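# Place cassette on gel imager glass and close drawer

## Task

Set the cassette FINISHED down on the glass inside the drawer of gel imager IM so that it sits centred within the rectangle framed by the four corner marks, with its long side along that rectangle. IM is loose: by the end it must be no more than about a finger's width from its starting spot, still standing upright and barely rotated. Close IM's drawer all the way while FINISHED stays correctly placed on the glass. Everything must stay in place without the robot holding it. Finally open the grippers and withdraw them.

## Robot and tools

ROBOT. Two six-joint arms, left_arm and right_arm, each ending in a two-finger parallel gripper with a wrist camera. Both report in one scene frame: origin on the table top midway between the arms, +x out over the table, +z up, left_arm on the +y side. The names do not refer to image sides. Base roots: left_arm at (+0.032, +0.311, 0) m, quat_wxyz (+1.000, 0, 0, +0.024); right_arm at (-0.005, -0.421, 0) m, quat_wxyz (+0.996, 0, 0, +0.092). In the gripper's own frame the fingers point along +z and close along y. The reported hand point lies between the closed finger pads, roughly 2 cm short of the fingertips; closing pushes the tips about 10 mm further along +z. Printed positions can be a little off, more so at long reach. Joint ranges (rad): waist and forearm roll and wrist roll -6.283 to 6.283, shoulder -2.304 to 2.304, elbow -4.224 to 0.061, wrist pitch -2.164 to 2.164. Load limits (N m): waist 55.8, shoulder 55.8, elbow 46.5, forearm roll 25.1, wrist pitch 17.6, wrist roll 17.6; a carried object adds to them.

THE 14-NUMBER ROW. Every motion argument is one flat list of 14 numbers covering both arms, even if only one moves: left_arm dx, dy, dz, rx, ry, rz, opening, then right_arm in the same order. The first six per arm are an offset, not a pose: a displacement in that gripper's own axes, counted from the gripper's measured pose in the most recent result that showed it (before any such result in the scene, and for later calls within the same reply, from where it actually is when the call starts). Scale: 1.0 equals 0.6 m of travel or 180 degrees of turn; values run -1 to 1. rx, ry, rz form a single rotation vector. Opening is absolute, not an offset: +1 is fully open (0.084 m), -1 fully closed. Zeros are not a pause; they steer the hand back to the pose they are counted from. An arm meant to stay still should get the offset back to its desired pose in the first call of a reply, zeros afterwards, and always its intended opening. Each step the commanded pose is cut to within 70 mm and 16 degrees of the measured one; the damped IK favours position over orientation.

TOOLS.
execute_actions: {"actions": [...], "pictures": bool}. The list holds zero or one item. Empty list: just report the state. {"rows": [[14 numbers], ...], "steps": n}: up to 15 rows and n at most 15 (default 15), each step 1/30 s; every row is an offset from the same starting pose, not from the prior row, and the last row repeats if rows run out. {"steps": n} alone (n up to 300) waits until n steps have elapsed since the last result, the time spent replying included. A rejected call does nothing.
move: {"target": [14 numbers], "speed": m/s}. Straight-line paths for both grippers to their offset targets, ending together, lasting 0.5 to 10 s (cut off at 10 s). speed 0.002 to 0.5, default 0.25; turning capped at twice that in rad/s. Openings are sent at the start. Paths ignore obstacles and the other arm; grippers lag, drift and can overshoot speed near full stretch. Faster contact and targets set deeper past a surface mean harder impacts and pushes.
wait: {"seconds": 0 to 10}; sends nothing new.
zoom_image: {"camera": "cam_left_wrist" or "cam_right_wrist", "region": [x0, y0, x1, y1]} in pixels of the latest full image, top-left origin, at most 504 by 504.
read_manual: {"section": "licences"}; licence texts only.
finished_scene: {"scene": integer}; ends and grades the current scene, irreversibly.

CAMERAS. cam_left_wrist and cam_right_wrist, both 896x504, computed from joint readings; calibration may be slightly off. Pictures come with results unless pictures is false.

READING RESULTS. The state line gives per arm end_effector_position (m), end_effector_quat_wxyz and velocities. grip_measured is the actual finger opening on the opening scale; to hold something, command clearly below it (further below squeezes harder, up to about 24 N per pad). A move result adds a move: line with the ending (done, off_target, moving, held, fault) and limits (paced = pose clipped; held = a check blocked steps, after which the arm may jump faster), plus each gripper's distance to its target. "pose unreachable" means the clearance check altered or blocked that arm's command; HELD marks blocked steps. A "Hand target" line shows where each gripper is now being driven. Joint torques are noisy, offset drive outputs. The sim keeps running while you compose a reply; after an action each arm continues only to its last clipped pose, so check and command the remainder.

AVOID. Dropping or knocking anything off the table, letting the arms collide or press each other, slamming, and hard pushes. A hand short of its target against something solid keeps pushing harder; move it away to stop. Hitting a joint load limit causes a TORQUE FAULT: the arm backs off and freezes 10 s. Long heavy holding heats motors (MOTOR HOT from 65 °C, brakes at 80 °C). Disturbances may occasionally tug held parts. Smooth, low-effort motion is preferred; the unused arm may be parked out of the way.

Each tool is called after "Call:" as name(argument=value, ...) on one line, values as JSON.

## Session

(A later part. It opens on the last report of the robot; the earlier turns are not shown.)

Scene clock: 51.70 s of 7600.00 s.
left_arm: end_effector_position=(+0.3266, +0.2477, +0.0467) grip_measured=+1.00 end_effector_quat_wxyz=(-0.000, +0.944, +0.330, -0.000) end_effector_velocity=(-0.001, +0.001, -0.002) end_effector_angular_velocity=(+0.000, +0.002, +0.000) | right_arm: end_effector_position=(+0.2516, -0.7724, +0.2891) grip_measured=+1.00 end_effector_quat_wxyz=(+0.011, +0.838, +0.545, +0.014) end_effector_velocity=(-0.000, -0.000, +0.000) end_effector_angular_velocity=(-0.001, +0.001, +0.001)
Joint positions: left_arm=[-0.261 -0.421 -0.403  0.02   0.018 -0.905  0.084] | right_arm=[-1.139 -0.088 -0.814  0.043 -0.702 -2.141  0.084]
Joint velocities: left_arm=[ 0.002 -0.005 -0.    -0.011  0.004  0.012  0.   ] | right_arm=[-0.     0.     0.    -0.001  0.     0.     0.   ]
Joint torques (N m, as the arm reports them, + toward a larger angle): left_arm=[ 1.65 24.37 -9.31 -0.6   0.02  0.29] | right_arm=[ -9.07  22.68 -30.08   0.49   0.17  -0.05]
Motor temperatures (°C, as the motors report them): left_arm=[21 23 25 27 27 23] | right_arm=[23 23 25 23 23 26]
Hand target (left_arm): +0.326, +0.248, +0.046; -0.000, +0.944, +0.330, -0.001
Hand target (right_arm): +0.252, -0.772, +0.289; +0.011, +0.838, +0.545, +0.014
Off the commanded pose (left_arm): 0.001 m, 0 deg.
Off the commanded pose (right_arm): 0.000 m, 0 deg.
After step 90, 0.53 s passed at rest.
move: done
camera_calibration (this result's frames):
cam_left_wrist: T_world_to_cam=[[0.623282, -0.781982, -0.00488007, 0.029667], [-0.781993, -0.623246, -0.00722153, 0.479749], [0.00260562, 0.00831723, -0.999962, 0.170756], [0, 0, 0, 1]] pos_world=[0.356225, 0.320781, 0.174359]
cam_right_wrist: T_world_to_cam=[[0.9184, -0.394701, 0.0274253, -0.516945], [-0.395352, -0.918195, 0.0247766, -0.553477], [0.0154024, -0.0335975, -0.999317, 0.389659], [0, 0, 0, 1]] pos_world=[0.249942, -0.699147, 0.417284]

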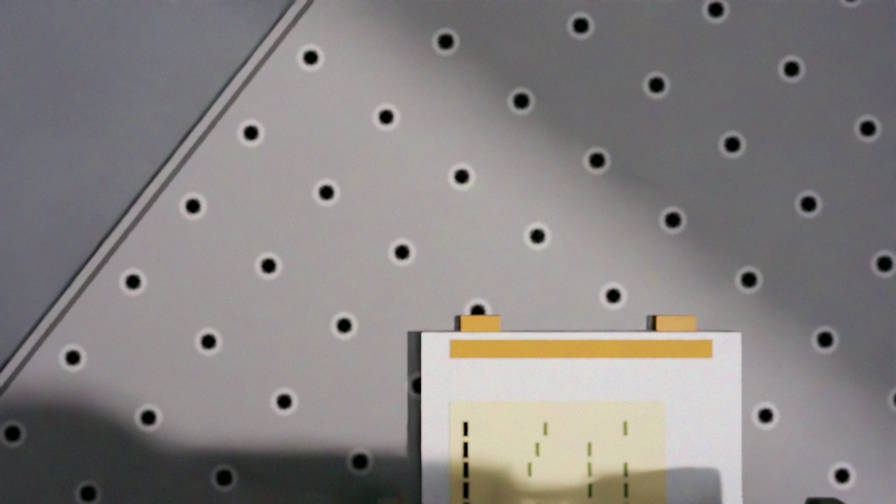

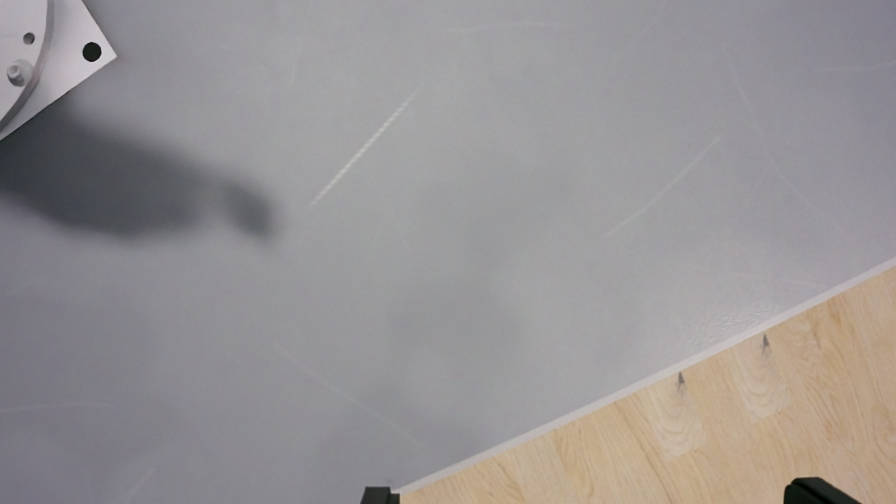

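Call:
move(target=[0,-0.001,0.039,0,0,0,1,0,0,0,0,0,0,1], speed=0.03)

Call:
move(target=[0,0,0,0,0,0,0.6,0,0,0,0,0,0,1])

Call:
move(target=[0,0,-0.21,0,0,0,0.5,0,0,0,0,0,0,1], speed=0.1)

Call:
move(target=[-0.05,0.505,0,0,0,-0.289,0.5,0,0,0,0,0,0,1], speed=0.15)

Call:
move(target=[0,0,0.12,0,0,0,0.5,0,0,0,0,0,0,1], speed=0.06)

Scene clock: 58.30 s of 7600.00 s.
left_arm: end_effector_position=(+0.3263, +0.2482, +0.0235) grip_measured=+1.00 end_effector_quat_wxyz=(+0.000, +0.944, +0.330, -0.000) end_effector_velocity=(+0.001, +0.000, -0.001) end_effector_angular_velocity=(+0.000, -0.002, +0.001) | right_arm: end_effector_position=(+0.2516, -0.7724, +0.2891) grip_measured=+1.00 end_effector_quat_wxyz=(+0.011, +0.838, +0.545, +0.014) end_effector_velocity=(-0.001, +0.001, -0.001) end_effector_angular_velocity=(+0.002, +0.002, +0.000)
Joint positions: left_arm=[-0.26  -0.505 -0.418  0.004  0.086 -0.888  0.084] | right_arm=[-1.139 -0.088 -0.814  0.043 -0.702 -2.141  0.084]
Joint velocities: left_arm=[ 0.    -0.002 -0.001 -0.007  0.003  0.006 -0.   ] | right_arm=[ 0.001 -0.     0.003 -0.     0.     0.001 -0.   ]
Joint torques (N m, as the arm reports them, + toward a larger angle): left_arm=[ 0.3  24.9  -7.86 -0.74  0.03  0.37] | right_arm=[ -9.29  23.02 -29.69   0.14   0.19  -0.03]
Motor temperatures (°C, as the motors report them): left_arm=[21 23 25 27 27 23] | right_arm=[23 23 25 23 23 26]
Hand target (left_arm): +0.326, +0.248, +0.023; -0.000, +0.944, +0.330, -0.000
Hand target (right_arm): +0.252, -0.772, +0.289; +0.011, +0.838, +0.545, +0.014
Off the commanded pose (left_arm): 0.000 m, 0 deg.
Off the commanded pose (right_arm): 0.000 m, 0 deg.
After step 90, 2.53 s passed at rest.
move: done
camera_calibration (this result's frames):
cam_left_wrist: T_world_to_cam=[[0.623281, -0.781983, -0.00478802, 0.0300634], [-0.781993, -0.623245, -0.00727441, 0.47966], [0.00270435, 0.0082782, -0.999962, 0.147516], [0, 0, 0, 1]] pos_world=[0.355954, 0.321233, 0.151144]
cam_right_wrist: T_world_to_cam=[[0.9184, -0.394701, 0.0274254, -0.516945], [-0.395352, -0.918195, 0.0247767, -0.553478], [0.0154025, -0.0335977, -0.999317, 0.389659], [0, 0, 0, 1]] pos_world=[0.249942, -0.699147, 0.417284]

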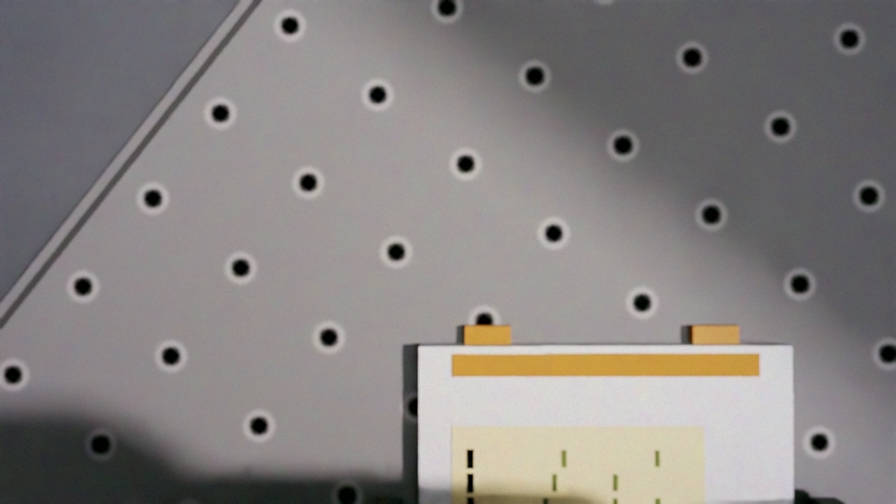

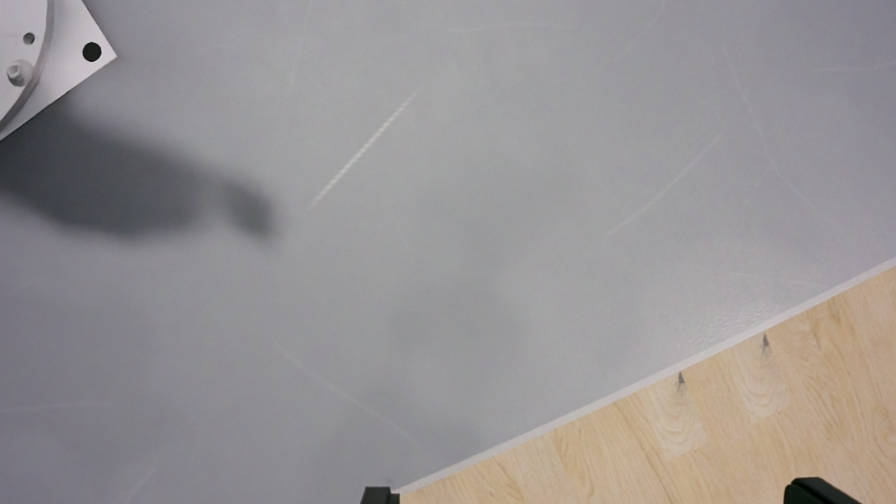

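Scene clock: 58.80 s of 7600.00 s.
left_arm: end_effector_position=(+0.3263, +0.2482, +0.0235) grip_measured=+0.87 end_effector_quat_wxyz=(+0.000, +0.944, +0.330, -0.000) end_effector_velocity=(-0.000, +0.000, -0.000) end_effector_angular_velocity=(+0.000, +0.001, +0.001) | right_arm: end_effector_position=(+0.2516, -0.7724, +0.2891) grip_measured=+1.00 end_effector_quat_wxyz=(+0.011, +0.838, +0.545, +0.014) end_effector_velocity=(+0.000, +0.000, -0.001) end_effector_angular_velocity=(+0.001, +0.000, +0.001)
Joint positions: left_arm=[-0.26  -0.505 -0.418  0.004  0.086 -0.888  0.079] | right_arm=[-1.139 -0.088 -0.814  0.043 -0.702 -2.141  0.084]
Joint velocities: left_arm=[ 0.    -0.    -0.    -0.    -0.001 -0.     0.   ] | right_arm=[ 0.001 -0.001  0.     0.     0.001 -0.001 -0.   ]
Joint torques (N m, as the arm reports them, + toward a larger angle): left_arm=[-0.01 22.03 -7.67 -0.9   0.29  0.39] | right_arm=[ -9.67  22.05 -29.78  -0.02   0.15  -0.04]
Motor temperatures (°C, as the motors report them): left_arm=[21 23 25 27 27 23] | right_arm=[23 23 25 23 23 26]
Hand target (left_arm): +0.326, +0.248, +0.023; +0.000, +0.944, +0.330, -0.000
Hand target (right_arm): +0.252, -0.772, +0.289; +0.011, +0.838, +0.545, +0.014
Off the commanded pose (left_arm): 0.000 m, 0 deg.
Off the commanded pose (right_arm): 0.000 m, 0 deg.
move: done
camera_calibration (this result's frames):
cam_left_wrist: T_world_to_cam=[[0.623268, -0.781994, -0.00475155, 0.0300306], [-0.782003, -0.623231, -0.0073055, 0.479688], [0.00275155, 0.00826901, -0.999962, 0.147558], [0, 0, 0, 1]] pos_world=[0.355995, 0.32122, 0.151199]
cam_right_wrist: T_world_to_cam=[[0.9184, -0.394701, 0.0274254, -0.516945], [-0.395352, -0.918195, 0.0247768, -0.553478], [0.0154025, -0.0335977, -0.999317, 0.389659], [0, 0, 0, 1]] pos_world=[0.249942, -0.699147, 0.417284]

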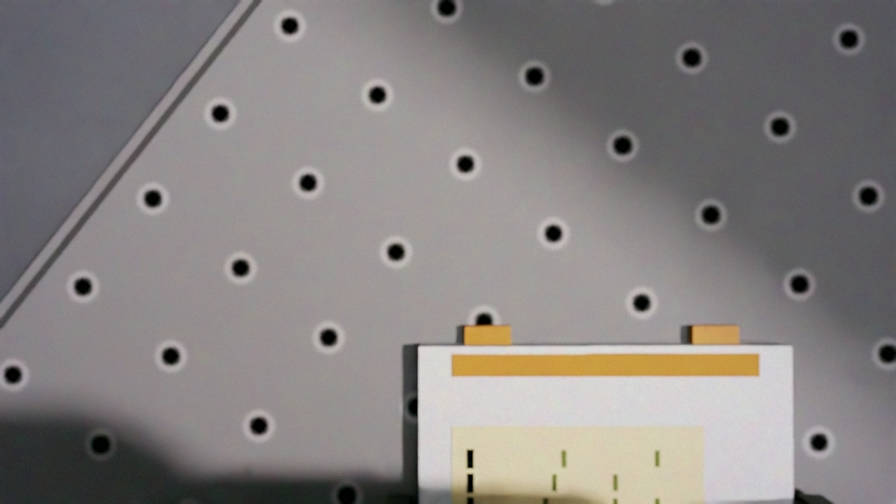

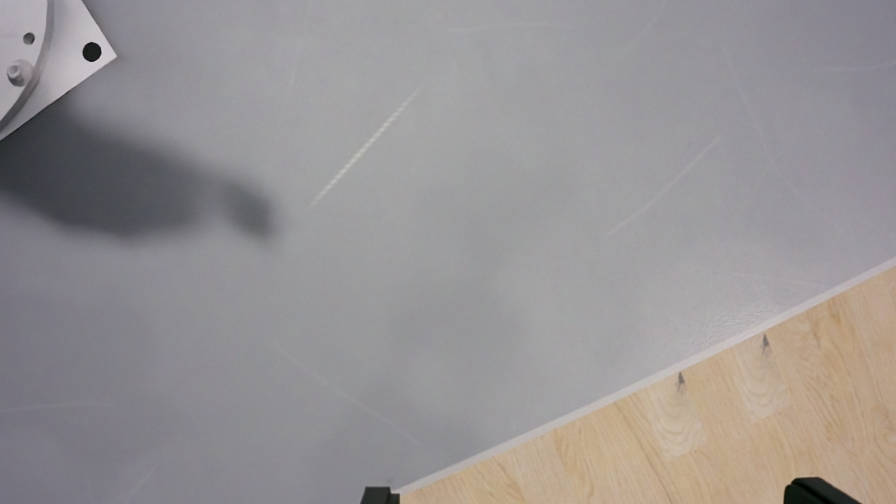

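Scene clock: 60.43 s of 7600.00 s.
left_arm: end_effector_position=(+0.3259, +0.2482, +0.1488) grip_measured=+0.87 end_effector_quat_wxyz=(+0.000, +0.944, +0.330, -0.001) end_effector_velocity=(+0.001, -0.000, +0.001) end_effector_angular_velocity=(-0.000, -0.002, +0.001) | right_arm: end_effector_position=(+0.2516, -0.7724, +0.2891) grip_measured=+1.00 end_effector_quat_wxyz=(+0.011, +0.838, +0.545, +0.014) end_effector_velocity=(-0.000, +0.000, -0.000) end_effector_angular_velocity=(+0.000, -0.000, -0.001)
Joint positions: left_arm=[-0.26  -0.071 -0.382 -0.003 -0.312 -0.88   0.079] | right_arm=[-1.139 -0.088 -0.814  0.043 -0.702 -2.141  0.084]
Joint velocities: left_arm=[ 0.     0.004 -0.001  0.    -0.003 -0.    -0.   ] | right_arm=[-0.001  0.     0.     0.001  0.    -0.    -0.   ]
Joint torques (N m, as the arm reports them, + toward a larger angle): left_arm=[  0.51  18.45 -15.54  -0.61   0.     0.41] | right_arm=[ -9.4   22.8  -29.93   0.37   0.17  -0.04]
Motor temperatures (°C, as the motors report them): left_arm=[21 23 25 27 27 23] | right_arm=[23 23 25 23 23 26]
Hand target (left_arm): +0.326, +0.248, +0.149; +0.000, +0.944, +0.330, -0.001
Hand target (right_arm): +0.252, -0.772, +0.289; +0.011, +0.838, +0.545, +0.014
Off the commanded pose (left_arm): 0.001 m, 0 deg.
Off the commanded pose (right_arm): 0.000 m, 0 deg.
move: done
camera_calibration (this result's frames):
cam_left_wrist: T_world_to_cam=[[0.623209, -0.782041, -0.00468054, 0.0309472], [-0.782052, -0.623179, -0.00651839, 0.480122], [0.00218083, 0.00772275, -0.999968, 0.273114], [0, 0, 0, 1]] pos_world=[0.355598, 0.321295, 0.276379]
cam_right_wrist: T_world_to_cam=[[0.9184, -0.394701, 0.0274253, -0.516945], [-0.395352, -0.918195, 0.0247767, -0.553478], [0.0154024, -0.0335976, -0.999317, 0.389659], [0, 0, 0, 1]] pos_world=[0.249942, -0.699147, 0.417284]

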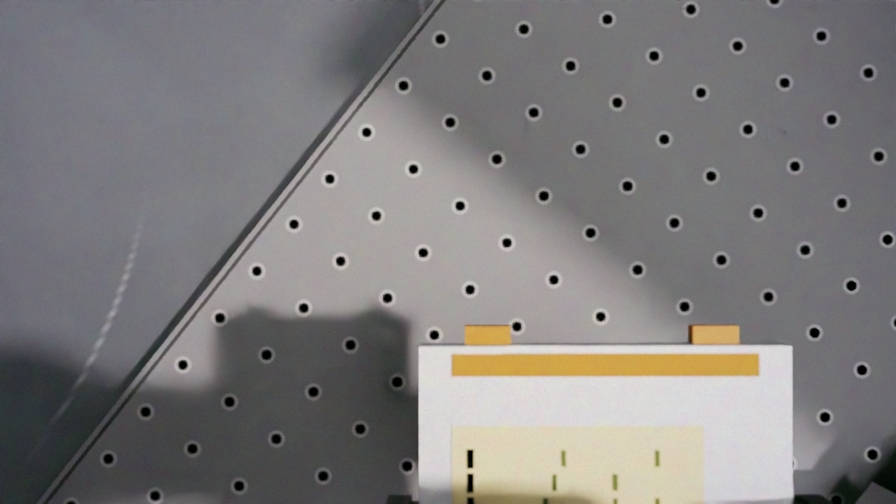

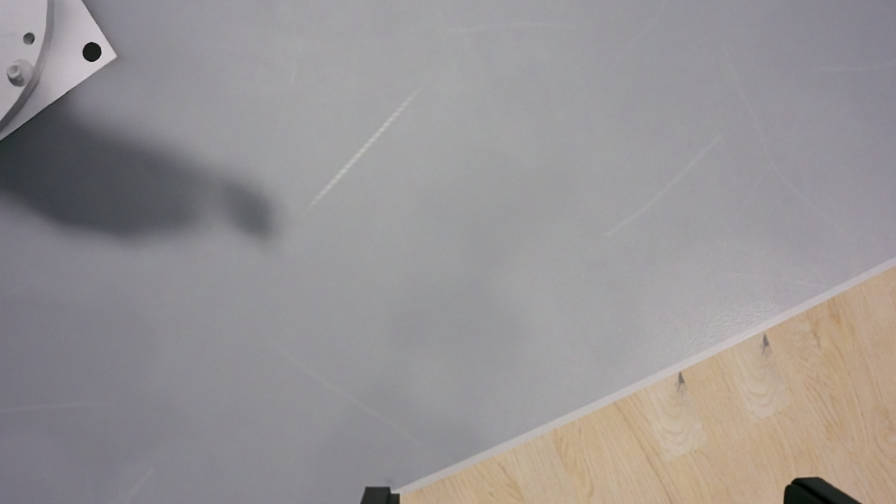

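Scene clock: 63.87 s of 7600.00 s.
left_arm: end_effector_position=(+0.4917, -0.0064, +0.1494) grip_measured=+0.87 end_effector_quat_wxyz=(-0.001, +0.704, +0.710, +0.001) end_effector_velocity=(+0.000, +0.000, -0.001) end_effector_angular_velocity=(+0.002, +0.001, +0.003) | right_arm: end_effector_position=(+0.2516, -0.7724, +0.2891) grip_measured=+1.00 end_effector_quat_wxyz=(+0.011, +0.838, +0.545, +0.014) end_effector_velocity=(+0.000, -0.001, +0.000) end_effector_angular_velocity=(-0.002, -0.000, +0.001)
Joint positions: left_arm=[-0.654 -0.589 -1.111  0.003 -0.524 -2.188  0.079] | right_arm=[-1.139 -0.088 -0.814  0.043 -0.702 -2.141  0.084]
Joint velocities: left_arm=[-0.    -0.002 -0.001  0.002 -0.001 -0.005  0.   ] | right_arm=[-0.    -0.    -0.001 -0.001  0.001  0.    -0.   ]
Joint torques (N m, as the arm reports them, + toward a larger angle): left_arm=[ -0.49  32.38 -18.97  -0.41  -0.12   0.42] | right_arm=[ -8.87  22.75 -29.84   0.17   0.11  -0.01]
Motor temperatures (°C, as the motors report them): left_arm=[21 23 25 27 27 23] | right_arm=[23 23 25 23 23 26]
Hand target (left_arm): +0.492, -0.007, +0.149; -0.001, +0.704, +0.710, +0.001
Hand target (right_arm): +0.252, -0.772, +0.289; +0.011, +0.838, +0.545, +0.014
Off the commanded pose (left_arm): 0.002 m, 0 deg.
Off the commanded pose (right_arm): 0.000 m, 0 deg.
move: done
camera_calibration (this result's frames):
cam_left_wrist: T_world_to_cam=[[0.999941, 0.00967937, -0.00486879, -0.451665], [0.00963038, -0.999904, -0.00998632, 0.0600444], [-0.00496498, 0.00993885, -0.999938, 0.278919], [0, 0, 0, 1]] pos_world=[0.452445, 0.0616384, 0.277303]
cam_right_wrist: T_world_to_cam=[[0.9184, -0.394701, 0.0274252, -0.516945], [-0.395353, -0.918195, 0.0247766, -0.553477], [0.0154023, -0.0335975, -0.999317, 0.389659], [0, 0, 0, 1]] pos_world=[0.249942, -0.699147, 0.417284]

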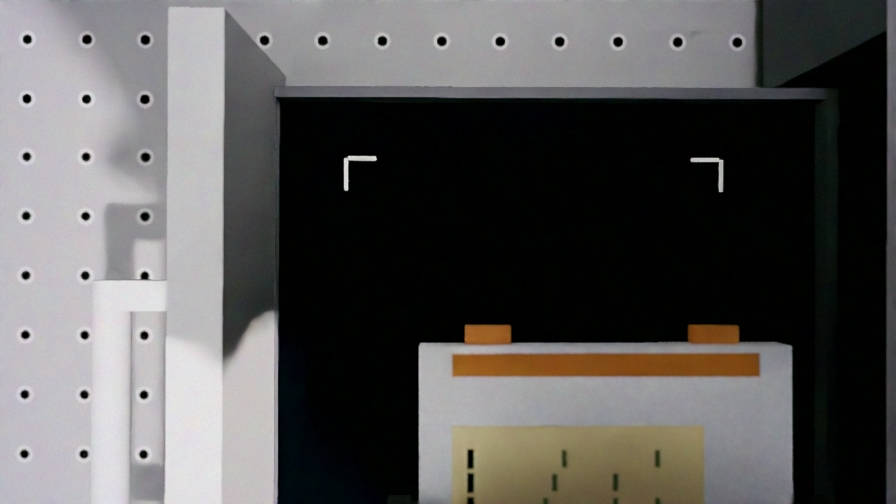

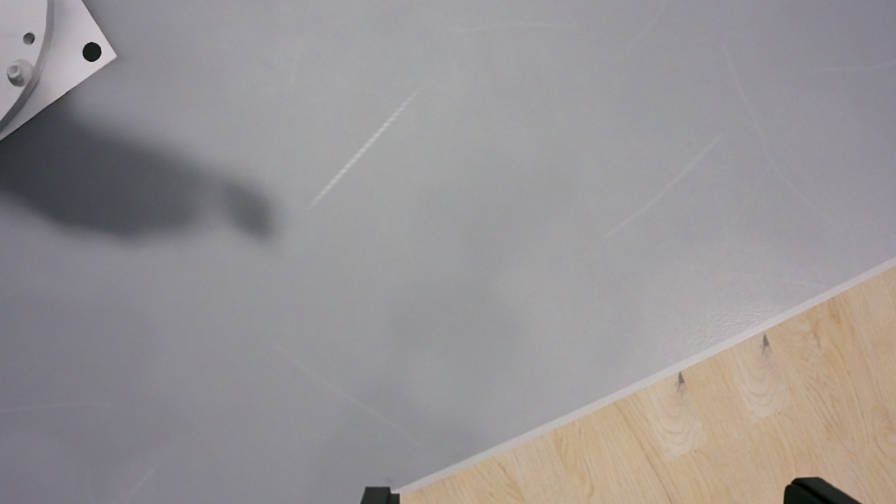

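Scene clock: 65.50 s of 7600.00 s.
left_arm: end_effector_position=(+0.4912, -0.0055, +0.0770) grip_measured=+0.87 end_effector_quat_wxyz=(-0.002, +0.704, +0.710, +0.000) end_effector_velocity=(+0.006, -0.006, +0.005) end_effector_angular_velocity=(-0.012, -0.017, -0.003) | right_arm: end_effector_position=(+0.2516, -0.7724, +0.2891) grip_measured=+1.00 end_effector_quat_wxyz=(+0.011, +0.838, +0.545, +0.014) end_effector_velocity=(+0.000, -0.000, +0.000) end_effector_angular_velocity=(-0.001, -0.002, -0.001)
Joint positions: left_arm=[-0.654 -0.719 -1.113  0.005 -0.398 -2.189  0.079] | right_arm=[-1.139 -0.088 -0.814  0.043 -0.702 -2.141  0.084]
Joint velocities: left_arm=[-0.003  0.004 -0.009 -0.001  0.009  0.001  0.   ] | right_arm=[-0.     0.    -0.001  0.001  0.001  0.    -0.   ]
Joint torques (N m, as the arm reports them, + toward a larger angle): left_arm=[ -2.13  38.78 -23.76  -1.06   1.03   0.4 ] | right_arm=[ -8.63  21.94 -29.73   0.38   0.19  -0.05]
Motor temperatures (°C, as the motors report them): left_arm=[21 23 25 27 27 23] | right_arm=[23 23 25 23 23 26]
Hand target (left_arm): +0.492, -0.006, +0.078; -0.001, +0.704, +0.710, +0.001
Hand target (right_arm): +0.252, -0.772, +0.289; +0.011, +0.838, +0.545, +0.014
Off the commanded pose (left_arm): 0.001 m, 0 deg.
Off the commanded pose (right_arm): 0.000 m, 0 deg.
move: done
camera_calibration (this result's frames):
cam_left_wrist: T_world_to_cam=[[0.999925, 0.00999479, -0.00706399, -0.451305], [0.00991059, -0.999881, -0.0118561, 0.0602496], [-0.00718165, 0.0117852, -0.999905, 0.207575], [0, 0, 0, 1]] pos_world=[0.452165, 0.0623068, 0.205082]
cam_right_wrist: T_world_to_cam=[[0.9184, -0.394701, 0.0274252, -0.516945], [-0.395352, -0.918195, 0.0247766, -0.553477], [0.0154024, -0.0335975, -0.999317, 0.389659], [0, 0, 0, 1]] pos_world=[0.249942, -0.699147, 0.417284]

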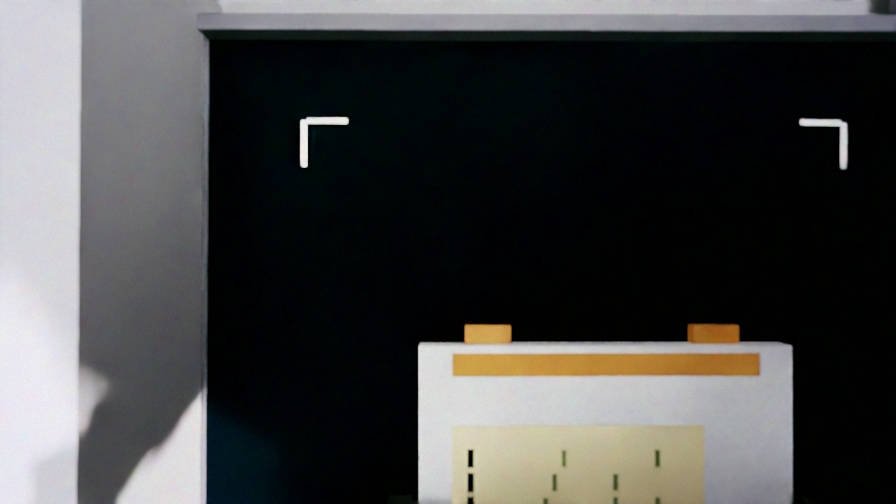

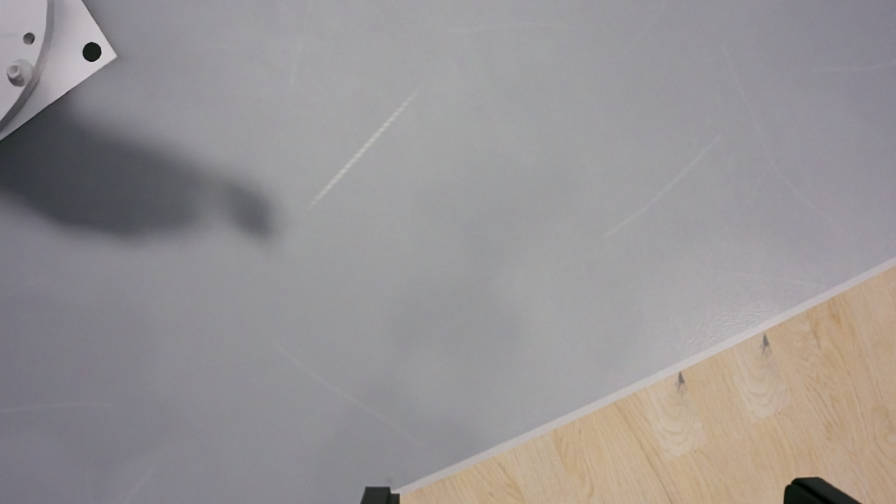

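Call:
move(target=[-0.006,-0.001,0.036,0,0,0.0015,0.5,0,0,0,0,0,0,1], speed=0.02)

Call:
move(target=[0,0,0,0,0,0,1,0,0,0,0,0,0,1])

Call:
move(target=[-0.03,-0.02,-0.45,0,0,0,1,0,0,0,0,0,0,1], speed=0.15)

Scene clock: 70.83 s of 7600.00 s.
left_arm: end_effector_position=(+0.4907, -0.0090, +0.0555) grip_measured=+0.87 end_effector_quat_wxyz=(-0.002, +0.706, +0.709, +0.001) end_effector_velocity=(+0.001, -0.001, +0.000) end_effector_angular_velocity=(-0.001, -0.002, -0.001) | right_arm: end_effector_position=(+0.2516, -0.7724, +0.2891) grip_measured=+1.00 end_effector_quat_wxyz=(+0.011, +0.838, +0.545, +0.014) end_effector_velocity=(+0.000, +0.001, -0.000) end_effector_angular_velocity=(+0.000, +0.001, +0.003)
Joint positions: left_arm=[-0.659 -0.764 -1.125  0.005 -0.365 -2.191  0.079] | right_arm=[-1.139 -0.088 -0.814  0.043 -0.702 -2.141  0.084]
Joint velocities: left_arm=[-0.001 -0.001 -0.002 -0.     0.001  0.001 -0.   ] | right_arm=[ 0.001 -0.     0.001 -0.001  0.    -0.001  0.   ]
Joint torques (N m, as the arm reports them, + toward a larger angle): left_arm=[  0.72  35.44 -16.31  -0.33  -0.07   0.45] | right_arm=[ -9.2   22.46 -29.87   0.26   0.1   -0.08]
Motor temperatures (°C, as the motors report them): left_arm=[21 23 25 27 27 23] | right_arm=[23 23 25 23 23 26]
Hand target (left_arm): +0.491, -0.009, +0.055; -0.002, +0.706, +0.709, +0.001
Hand target (right_arm): +0.252, -0.772, +0.289; +0.011, +0.838, +0.545, +0.014
Off the commanded pose (left_arm): 0.000 m, 0 deg.
Off the commanded pose (right_arm): 0.000 m, 0 deg.
After step 90, 0.97 s passed at rest.
move: done
camera_calibration (this result's frames):
cam_left_wrist: T_world_to_cam=[[0.999962, 0.00531679, -0.00697734, -0.450981], [0.00523358, -0.999916, -0.0118911, 0.0587638], [-0.00703998, 0.0118541, -0.999905, 0.186061], [0, 0, 0, 1]] pos_world=[0.451966, 0.058951, 0.183595]
cam_right_wrist: T_world_to_cam=[[0.9184, -0.3947, 0.0274253, -0.516945], [-0.395352, -0.918195, 0.0247769, -0.553478], [0.0154024, -0.0335977, -0.999317, 0.389659], [0, 0, 0, 1]] pos_world=[0.249942, -0.699147, 0.417284]

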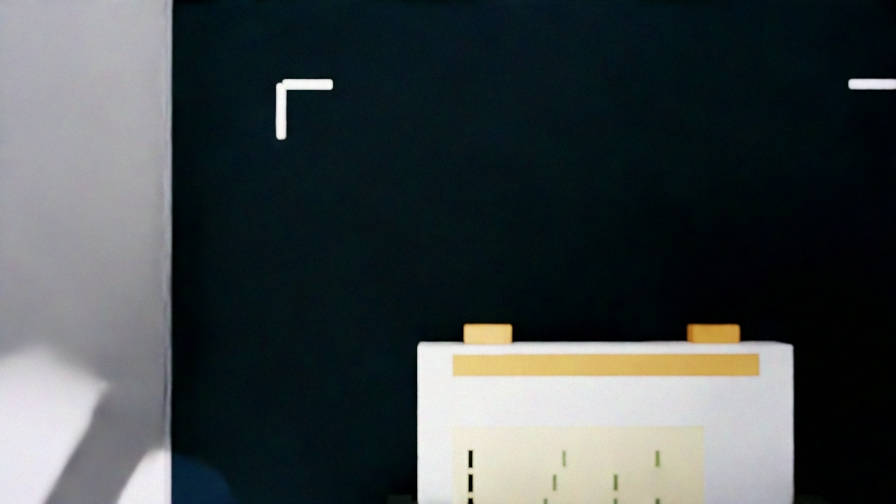

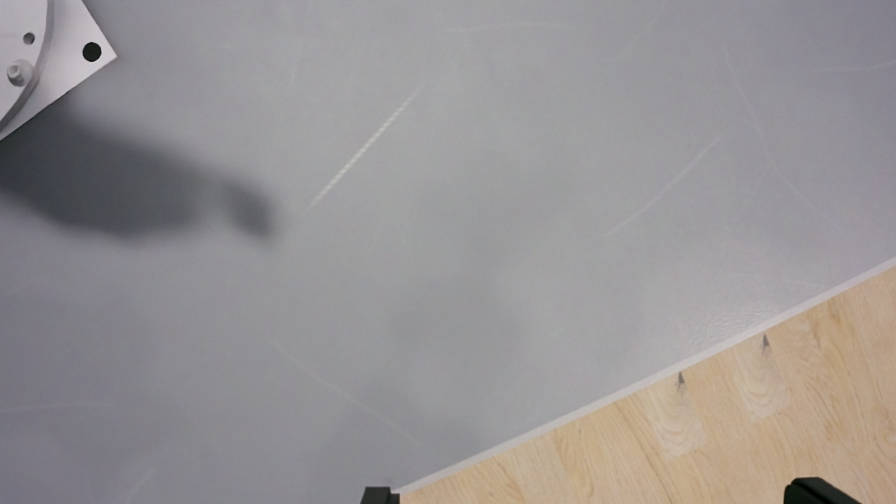

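Scene clock: 71.33 s of 7600.00 s.
left_arm: end_effector_position=(+0.4907, -0.0090, +0.0555) grip_measured=+1.00 end_effector_quat_wxyz=(-0.002, +0.706, +0.709, +0.001) end_effector_velocity=(-0.000, +0.000, -0.000) end_effector_angular_velocity=(+0.000, +0.000, +0.000) | right_arm: end_effector_position=(+0.2516, -0.7724, +0.2891) grip_measured=+1.00 end_effector_quat_wxyz=(+0.011, +0.838, +0.545, +0.014) end_effector_velocity=(-0.000, +0.000, -0.001) end_effector_angular_velocity=(+0.000, +0.001, +0.000)
Joint positions: left_arm=[-0.659 -0.764 -1.125  0.005 -0.365 -2.19   0.084] | right_arm=[-1.139 -0.088 -0.814  0.043 -0.702 -2.141  0.084]
Joint velocities: left_arm=[ 0.    -0.     0.001 -0.     0.001  0.    -0.   ] | right_arm=[-0.    -0.001  0.001 -0.001  0.001  0.001  0.   ]
Joint torques (N m, as the arm reports them, + toward a larger angle): left_arm=[  0.05  34.36 -16.1   -0.78  -0.02   0.3 ] | right_arm=[ -8.73  22.42 -29.69   0.45   0.23  -0.08]
Motor temperatures (°C, as the motors report them): left_arm=[21 23 25 27 27 23] | right_arm=[23 23 25 23 23 26]
Hand target (left_arm): +0.491, -0.009, +0.056; -0.002, +0.706, +0.709, +0.001
Hand target (right_arm): +0.252, -0.772, +0.289; +0.011, +0.838, +0.545, +0.014
Off the commanded pose (left_arm): 0.000 m, 0 deg.
Off the commanded pose (right_arm): 0.000 m, 0 deg.
move: done
camera_calibration (this result's frames):
cam_left_wrist: T_world_to_cam=[[0.999962, 0.00531675, -0.00696722, -0.450986], [0.00523371, -0.999916, -0.0118839, 0.0587606], [-0.00702982, 0.011847, -0.999905, 0.186062], [0, 0, 0, 1]] pos_world=[0.451969, 0.0589491, 0.183601]
cam_right_wrist: T_world_to_cam=[[0.9184, -0.3947, 0.0274251, -0.516945], [-0.395352, -0.918195, 0.0247768, -0.553478], [0.0154022, -0.0335976, -0.999317, 0.389659], [0, 0, 0, 1]] pos_world=[0.249942, -0.699147, 0.417284]

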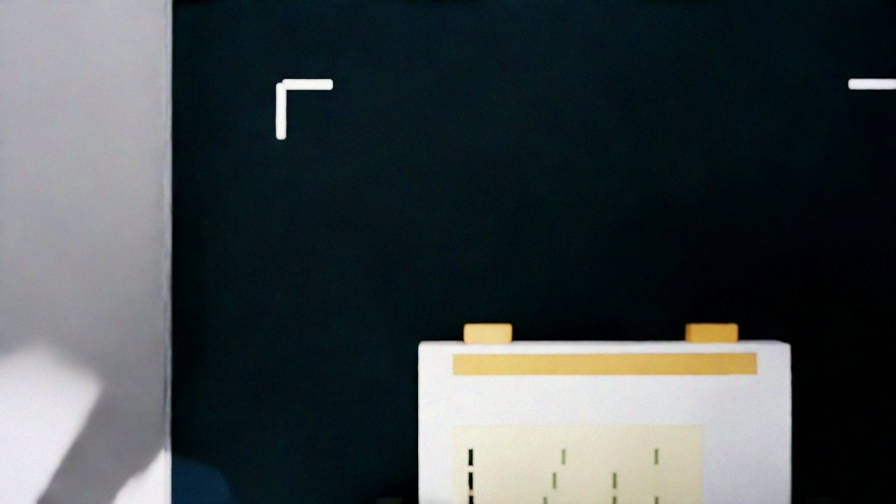

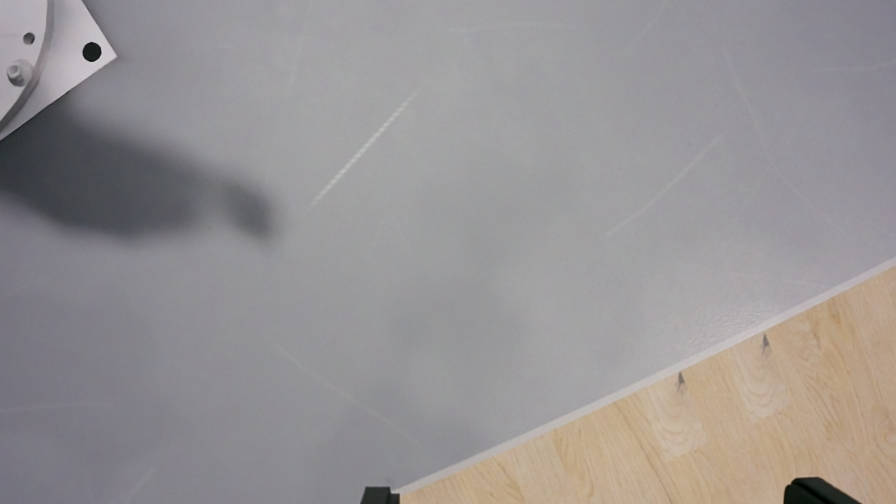

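Scene clock: 73.50 s of 7600.00 s.
left_arm: end_effector_position=(+0.4785, -0.0277, +0.3245) grip_measured=+1.00 end_effector_quat_wxyz=(-0.003, +0.706, +0.708, +0.000) end_effector_velocity=(-0.000, -0.000, +0.002) end_effector_angular_velocity=(+0.000, -0.000, +0.000) | right_arm: end_effector_position=(+0.2516, -0.7724, +0.2891) grip_measured=+1.00 end_effector_quat_wxyz=(+0.011, +0.838, +0.545, +0.014) end_effector_velocity=(+0.000, -0.000, +0.000) end_effector_angular_velocity=(-0.001, +0.001, +0.001)
Joint positions: left_arm=[-0.699 -0.365 -1.237  0.002 -0.877 -2.226  0.084] | right_arm=[-1.139 -0.088 -0.814  0.043 -0.702 -2.141  0.084]
Joint velocities: left_arm=[-0.001  0.002 -0.002  0.001 -0.004 -0.001  0.   ] | right_arm=[ 0.001 -0.    -0.001 -0.001 -0.001  0.    -0.   ]
Joint torques (N m, as the arm reports them, + toward a larger angle): left_arm=[  0.09  30.   -22.5    0.02  -0.06   0.31] | right_arm=[ -9.4   22.28 -29.68   0.65   0.12  -0.01]
Motor temperatures (°C, as the motors report them): left_arm=[21 23 25 27 27 23] | right_arm=[23 23 25 23 23 26]
Hand target (left_arm): +0.479, -0.028, +0.325; -0.002, +0.706, +0.708, +0.000
Hand target (right_arm): +0.252, -0.772, +0.289; +0.011, +0.838, +0.545, +0.014
Off the commanded pose (left_arm): 0.001 m, 0 deg.
Off the commanded pose (right_arm): 0.000 m, 0 deg.
move: done
camera_calibration (this result's frames):
cam_left_wrist: T_world_to_cam=[[0.999958, 0.00487009, -0.00776427, -0.436605], [0.00477631, -0.999916, -0.012052, 0.0435515], [-0.00782231, 0.0120144, -0.999897, 0.455551], [0, 0, 0, 1]] pos_world=[0.439943, 0.040201, 0.452639]
cam_right_wrist: T_world_to_cam=[[0.918401, -0.3947, 0.0274251, -0.516945], [-0.395352, -0.918195, 0.0247768, -0.553478], [0.0154022, -0.0335976, -0.999317, 0.389659], [0, 0, 0, 1]] pos_world=[0.249942, -0.699147, 0.417284]

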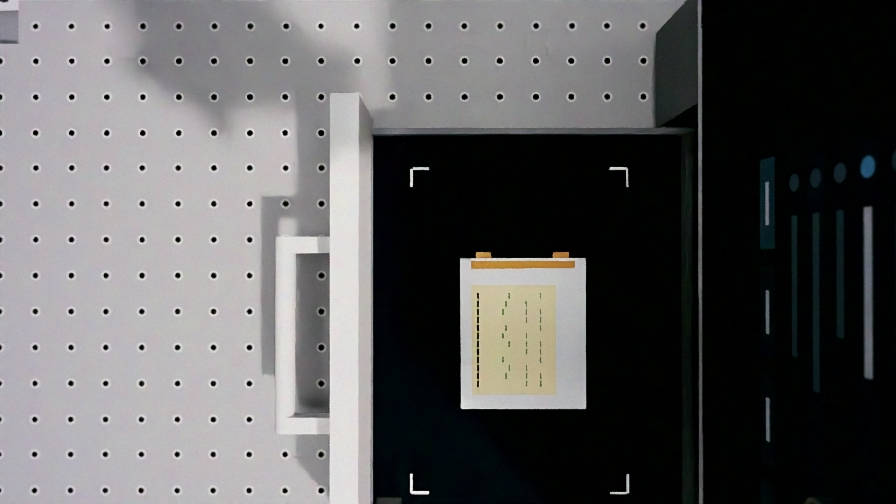

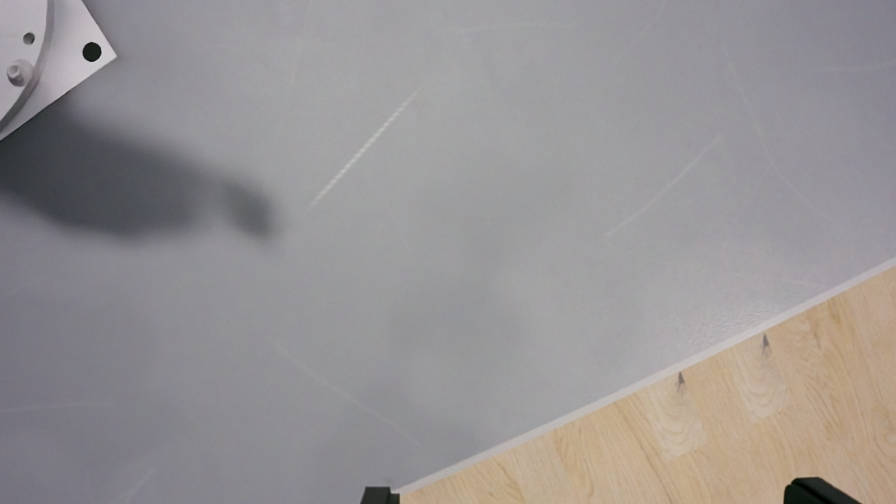

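Call:
move(target=[0.025,-0.298,0.339,-0.205,0,0,-0.15,0,0,0,0,0,0,1])

Call:
move(target=[0,0,0.095,0,0,0,-0.15,0,0,0,0,0,0,1], speed=0.06)

Scene clock: 79.73 s of 7600.00 s.
left_arm: end_effector_position=(+0.3017, -0.0118, +0.1218) grip_measured=-0.16 end_effector_quat_wxyz=(+0.222, +0.669, +0.671, +0.228) end_effector_velocity=(-0.000, +0.000, -0.000) end_effector_angular_velocity=(-0.005, -0.006, -0.002) | right_arm: end_effector_position=(+0.2516, -0.7724, +0.2891) grip_measured=+1.00 end_effector_quat_wxyz=(+0.011, +0.838, +0.545, +0.014) end_effector_velocity=(-0.000, +0.000, -0.001) end_effector_angular_velocity=(+0.000, +0.001, +0.002)
Joint positions: left_arm=[-1.26  -0.398 -0.51   1.766 -0.618 -4.517  0.037] | right_arm=[-1.139 -0.088 -0.814  0.043 -0.702 -2.141  0.084]
Joint velocities: left_arm=[-0.002 -0.001  0.005  0.018 -0.006 -0.021 -0.   ] | right_arm=[ 0.    -0.     0.001 -0.001  0.001 -0.001  0.   ]
Joint torques (N m, as the arm reports them, + toward a larger angle): left_arm=[ -0.25  25.82 -13.27  -0.54  -0.86   0.45] | right_arm=[ -9.64  22.7  -29.43   0.42   0.14  -0.1 ]
Motor temperatures (°C, as the motors report them): left_arm=[21 23 25 27 27 23] | right_arm=[23 23 25 23 23 26]
Hand target (left_arm): +0.302, -0.012, +0.122; +0.222, +0.669, +0.671, +0.228
Hand target (right_arm): +0.252, -0.772, +0.289; +0.011, +0.838, +0.545, +0.014
Off the commanded pose (left_arm): 0.003 m, 0 deg.
Off the commanded pose (right_arm): 0.000 m, 0 deg.
After step 90, 1.03 s passed at rest.
move: done; limits=paced
camera_calibration (this result's frames):
cam_left_wrist: T_world_to_cam=[[0.800461, 0.000805078, 0.599384, -0.275245], [0.0113426, -0.99984, -0.0138048, 0.0561278], [0.599277, 0.0178488, -0.800342, 0.0438985], [0, 0, 0, 1]] pos_world=[0.193379, 0.0555569, 0.200886]
cam_right_wrist: T_world_to_cam=[[0.918401, -0.3947, 0.0274252, -0.516944], [-0.395352, -0.918196, 0.0247769, -0.553478], [0.0154023, -0.0335977, -0.999317, 0.389659], [0, 0, 0, 1]] pos_world=[0.249942, -0.699147, 0.417284]

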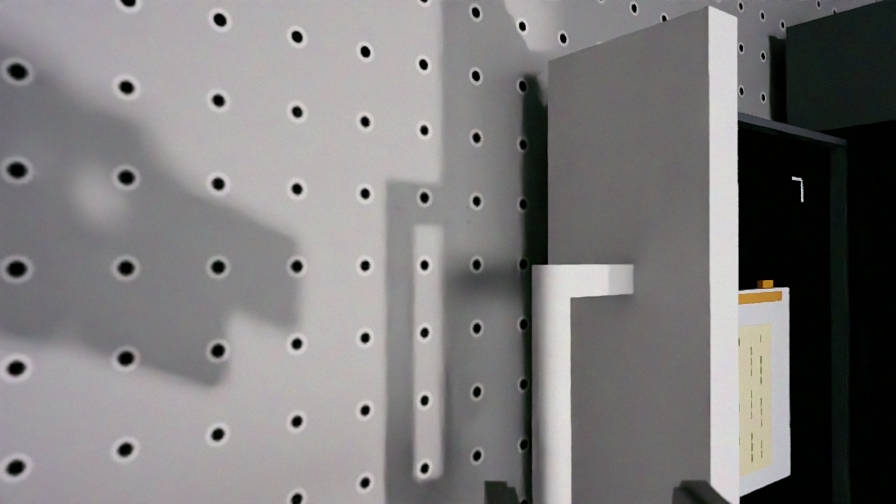

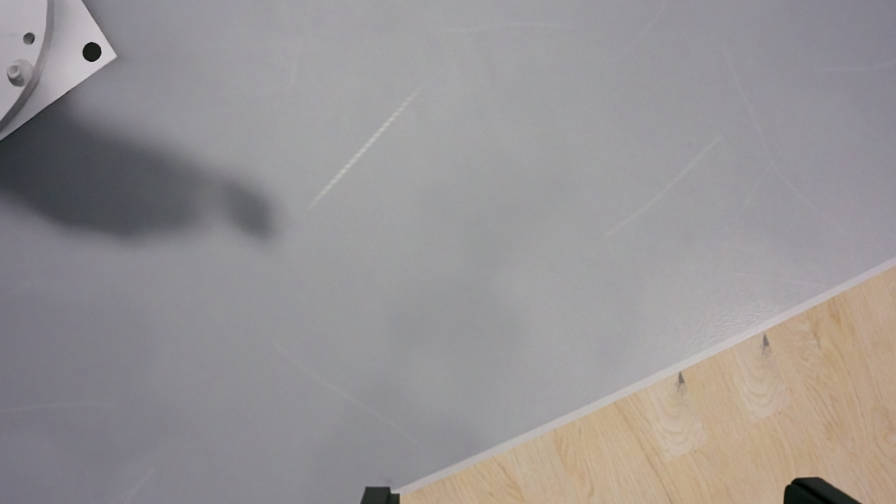

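Scene clock: 81.03 s of 7600.00 s.
left_arm: end_effector_position=(+0.3358, -0.0116, +0.0766) grip_measured=-0.16 end_effector_quat_wxyz=(+0.222, +0.669, +0.671, +0.228) end_effector_velocity=(+0.000, +0.000, -0.001) end_effector_angular_velocity=(+0.000, -0.001, -0.001) | right_arm: end_effector_position=(+0.2516, -0.7724, +0.2891) grip_measured=+1.00 end_effector_quat_wxyz=(+0.011, +0.838, +0.545, +0.014) end_effector_velocity=(-0.000, +0.000, -0.001) end_effector_angular_velocity=(+0.001, +0.001, +0.002)
Joint positions: left_arm=[-1.171 -0.554 -0.568  1.987 -0.642 -4.68   0.037] | right_arm=[-1.139 -0.088 -0.814  0.043 -0.702 -2.141  0.084]
Joint velocities: left_arm=[ 0.001 -0.003 -0.     0.004 -0.002 -0.003  0.   ] | right_arm=[-0.    -0.     0.001 -0.001 -0.    -0.001 -0.   ]
Joint torques (N m, as the arm reports them, + toward a larger angle): left_arm=[ -0.82  27.04 -11.06  -0.85  -0.78   0.41] | right_arm=[ -9.08  22.34 -29.86   0.54   0.16  -0.04]
Motor temperatures (°C, as the motors report them): left_arm=[21 23 25 27 27 23] | right_arm=[23 23 25 23 23 26]
Hand target (left_arm): +0.336, -0.012, +0.076; +0.222, +0.669, +0.671, +0.228
Hand target (right_arm): +0.252, -0.772, +0.289; +0.011, +0.838, +0.545, +0.014
Off the commanded pose (left_arm): 0.001 m, 0 deg.
Off the commanded pose (right_arm): 0.000 m, 0 deg.
move: done
camera_calibration (this result's frames):
cam_left_wrist: T_world_to_cam=[[0.800634, 0.00101103, 0.599152, -0.275422], [0.0111848, -0.99985, -0.0132588, 0.0553063], [0.599049, 0.0173168, -0.800525, -0.0126715], [0, 0, 0, 1]] pos_world=[0.227484, 0.0557958, 0.155609]
cam_right_wrist: T_world_to_cam=[[0.918401, -0.3947, 0.0274251, -0.516944], [-0.395352, -0.918196, 0.0247768, -0.553478], [0.0154023, -0.0335976, -0.999317, 0.389659], [0, 0, 0, 1]] pos_world=[0.249942, -0.699147, 0.417284]

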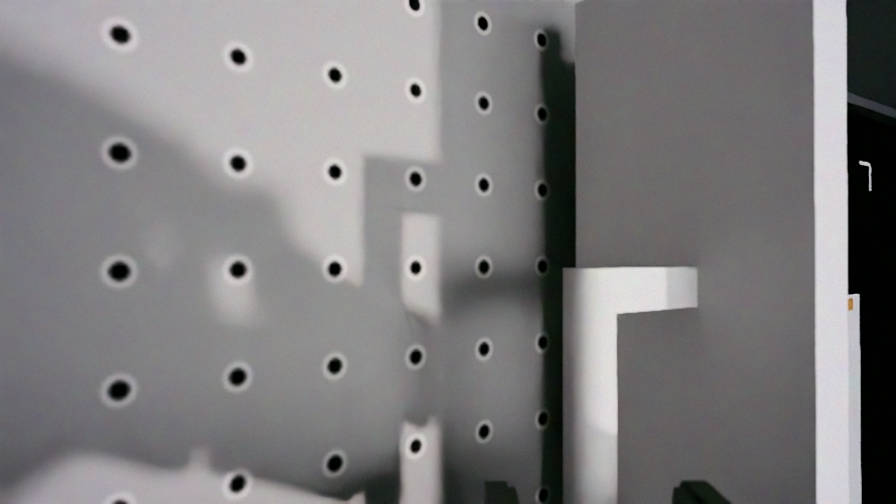

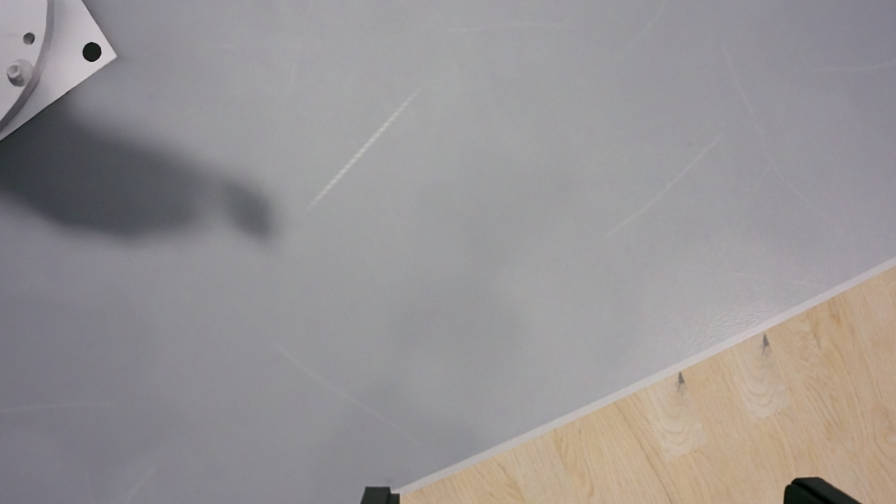

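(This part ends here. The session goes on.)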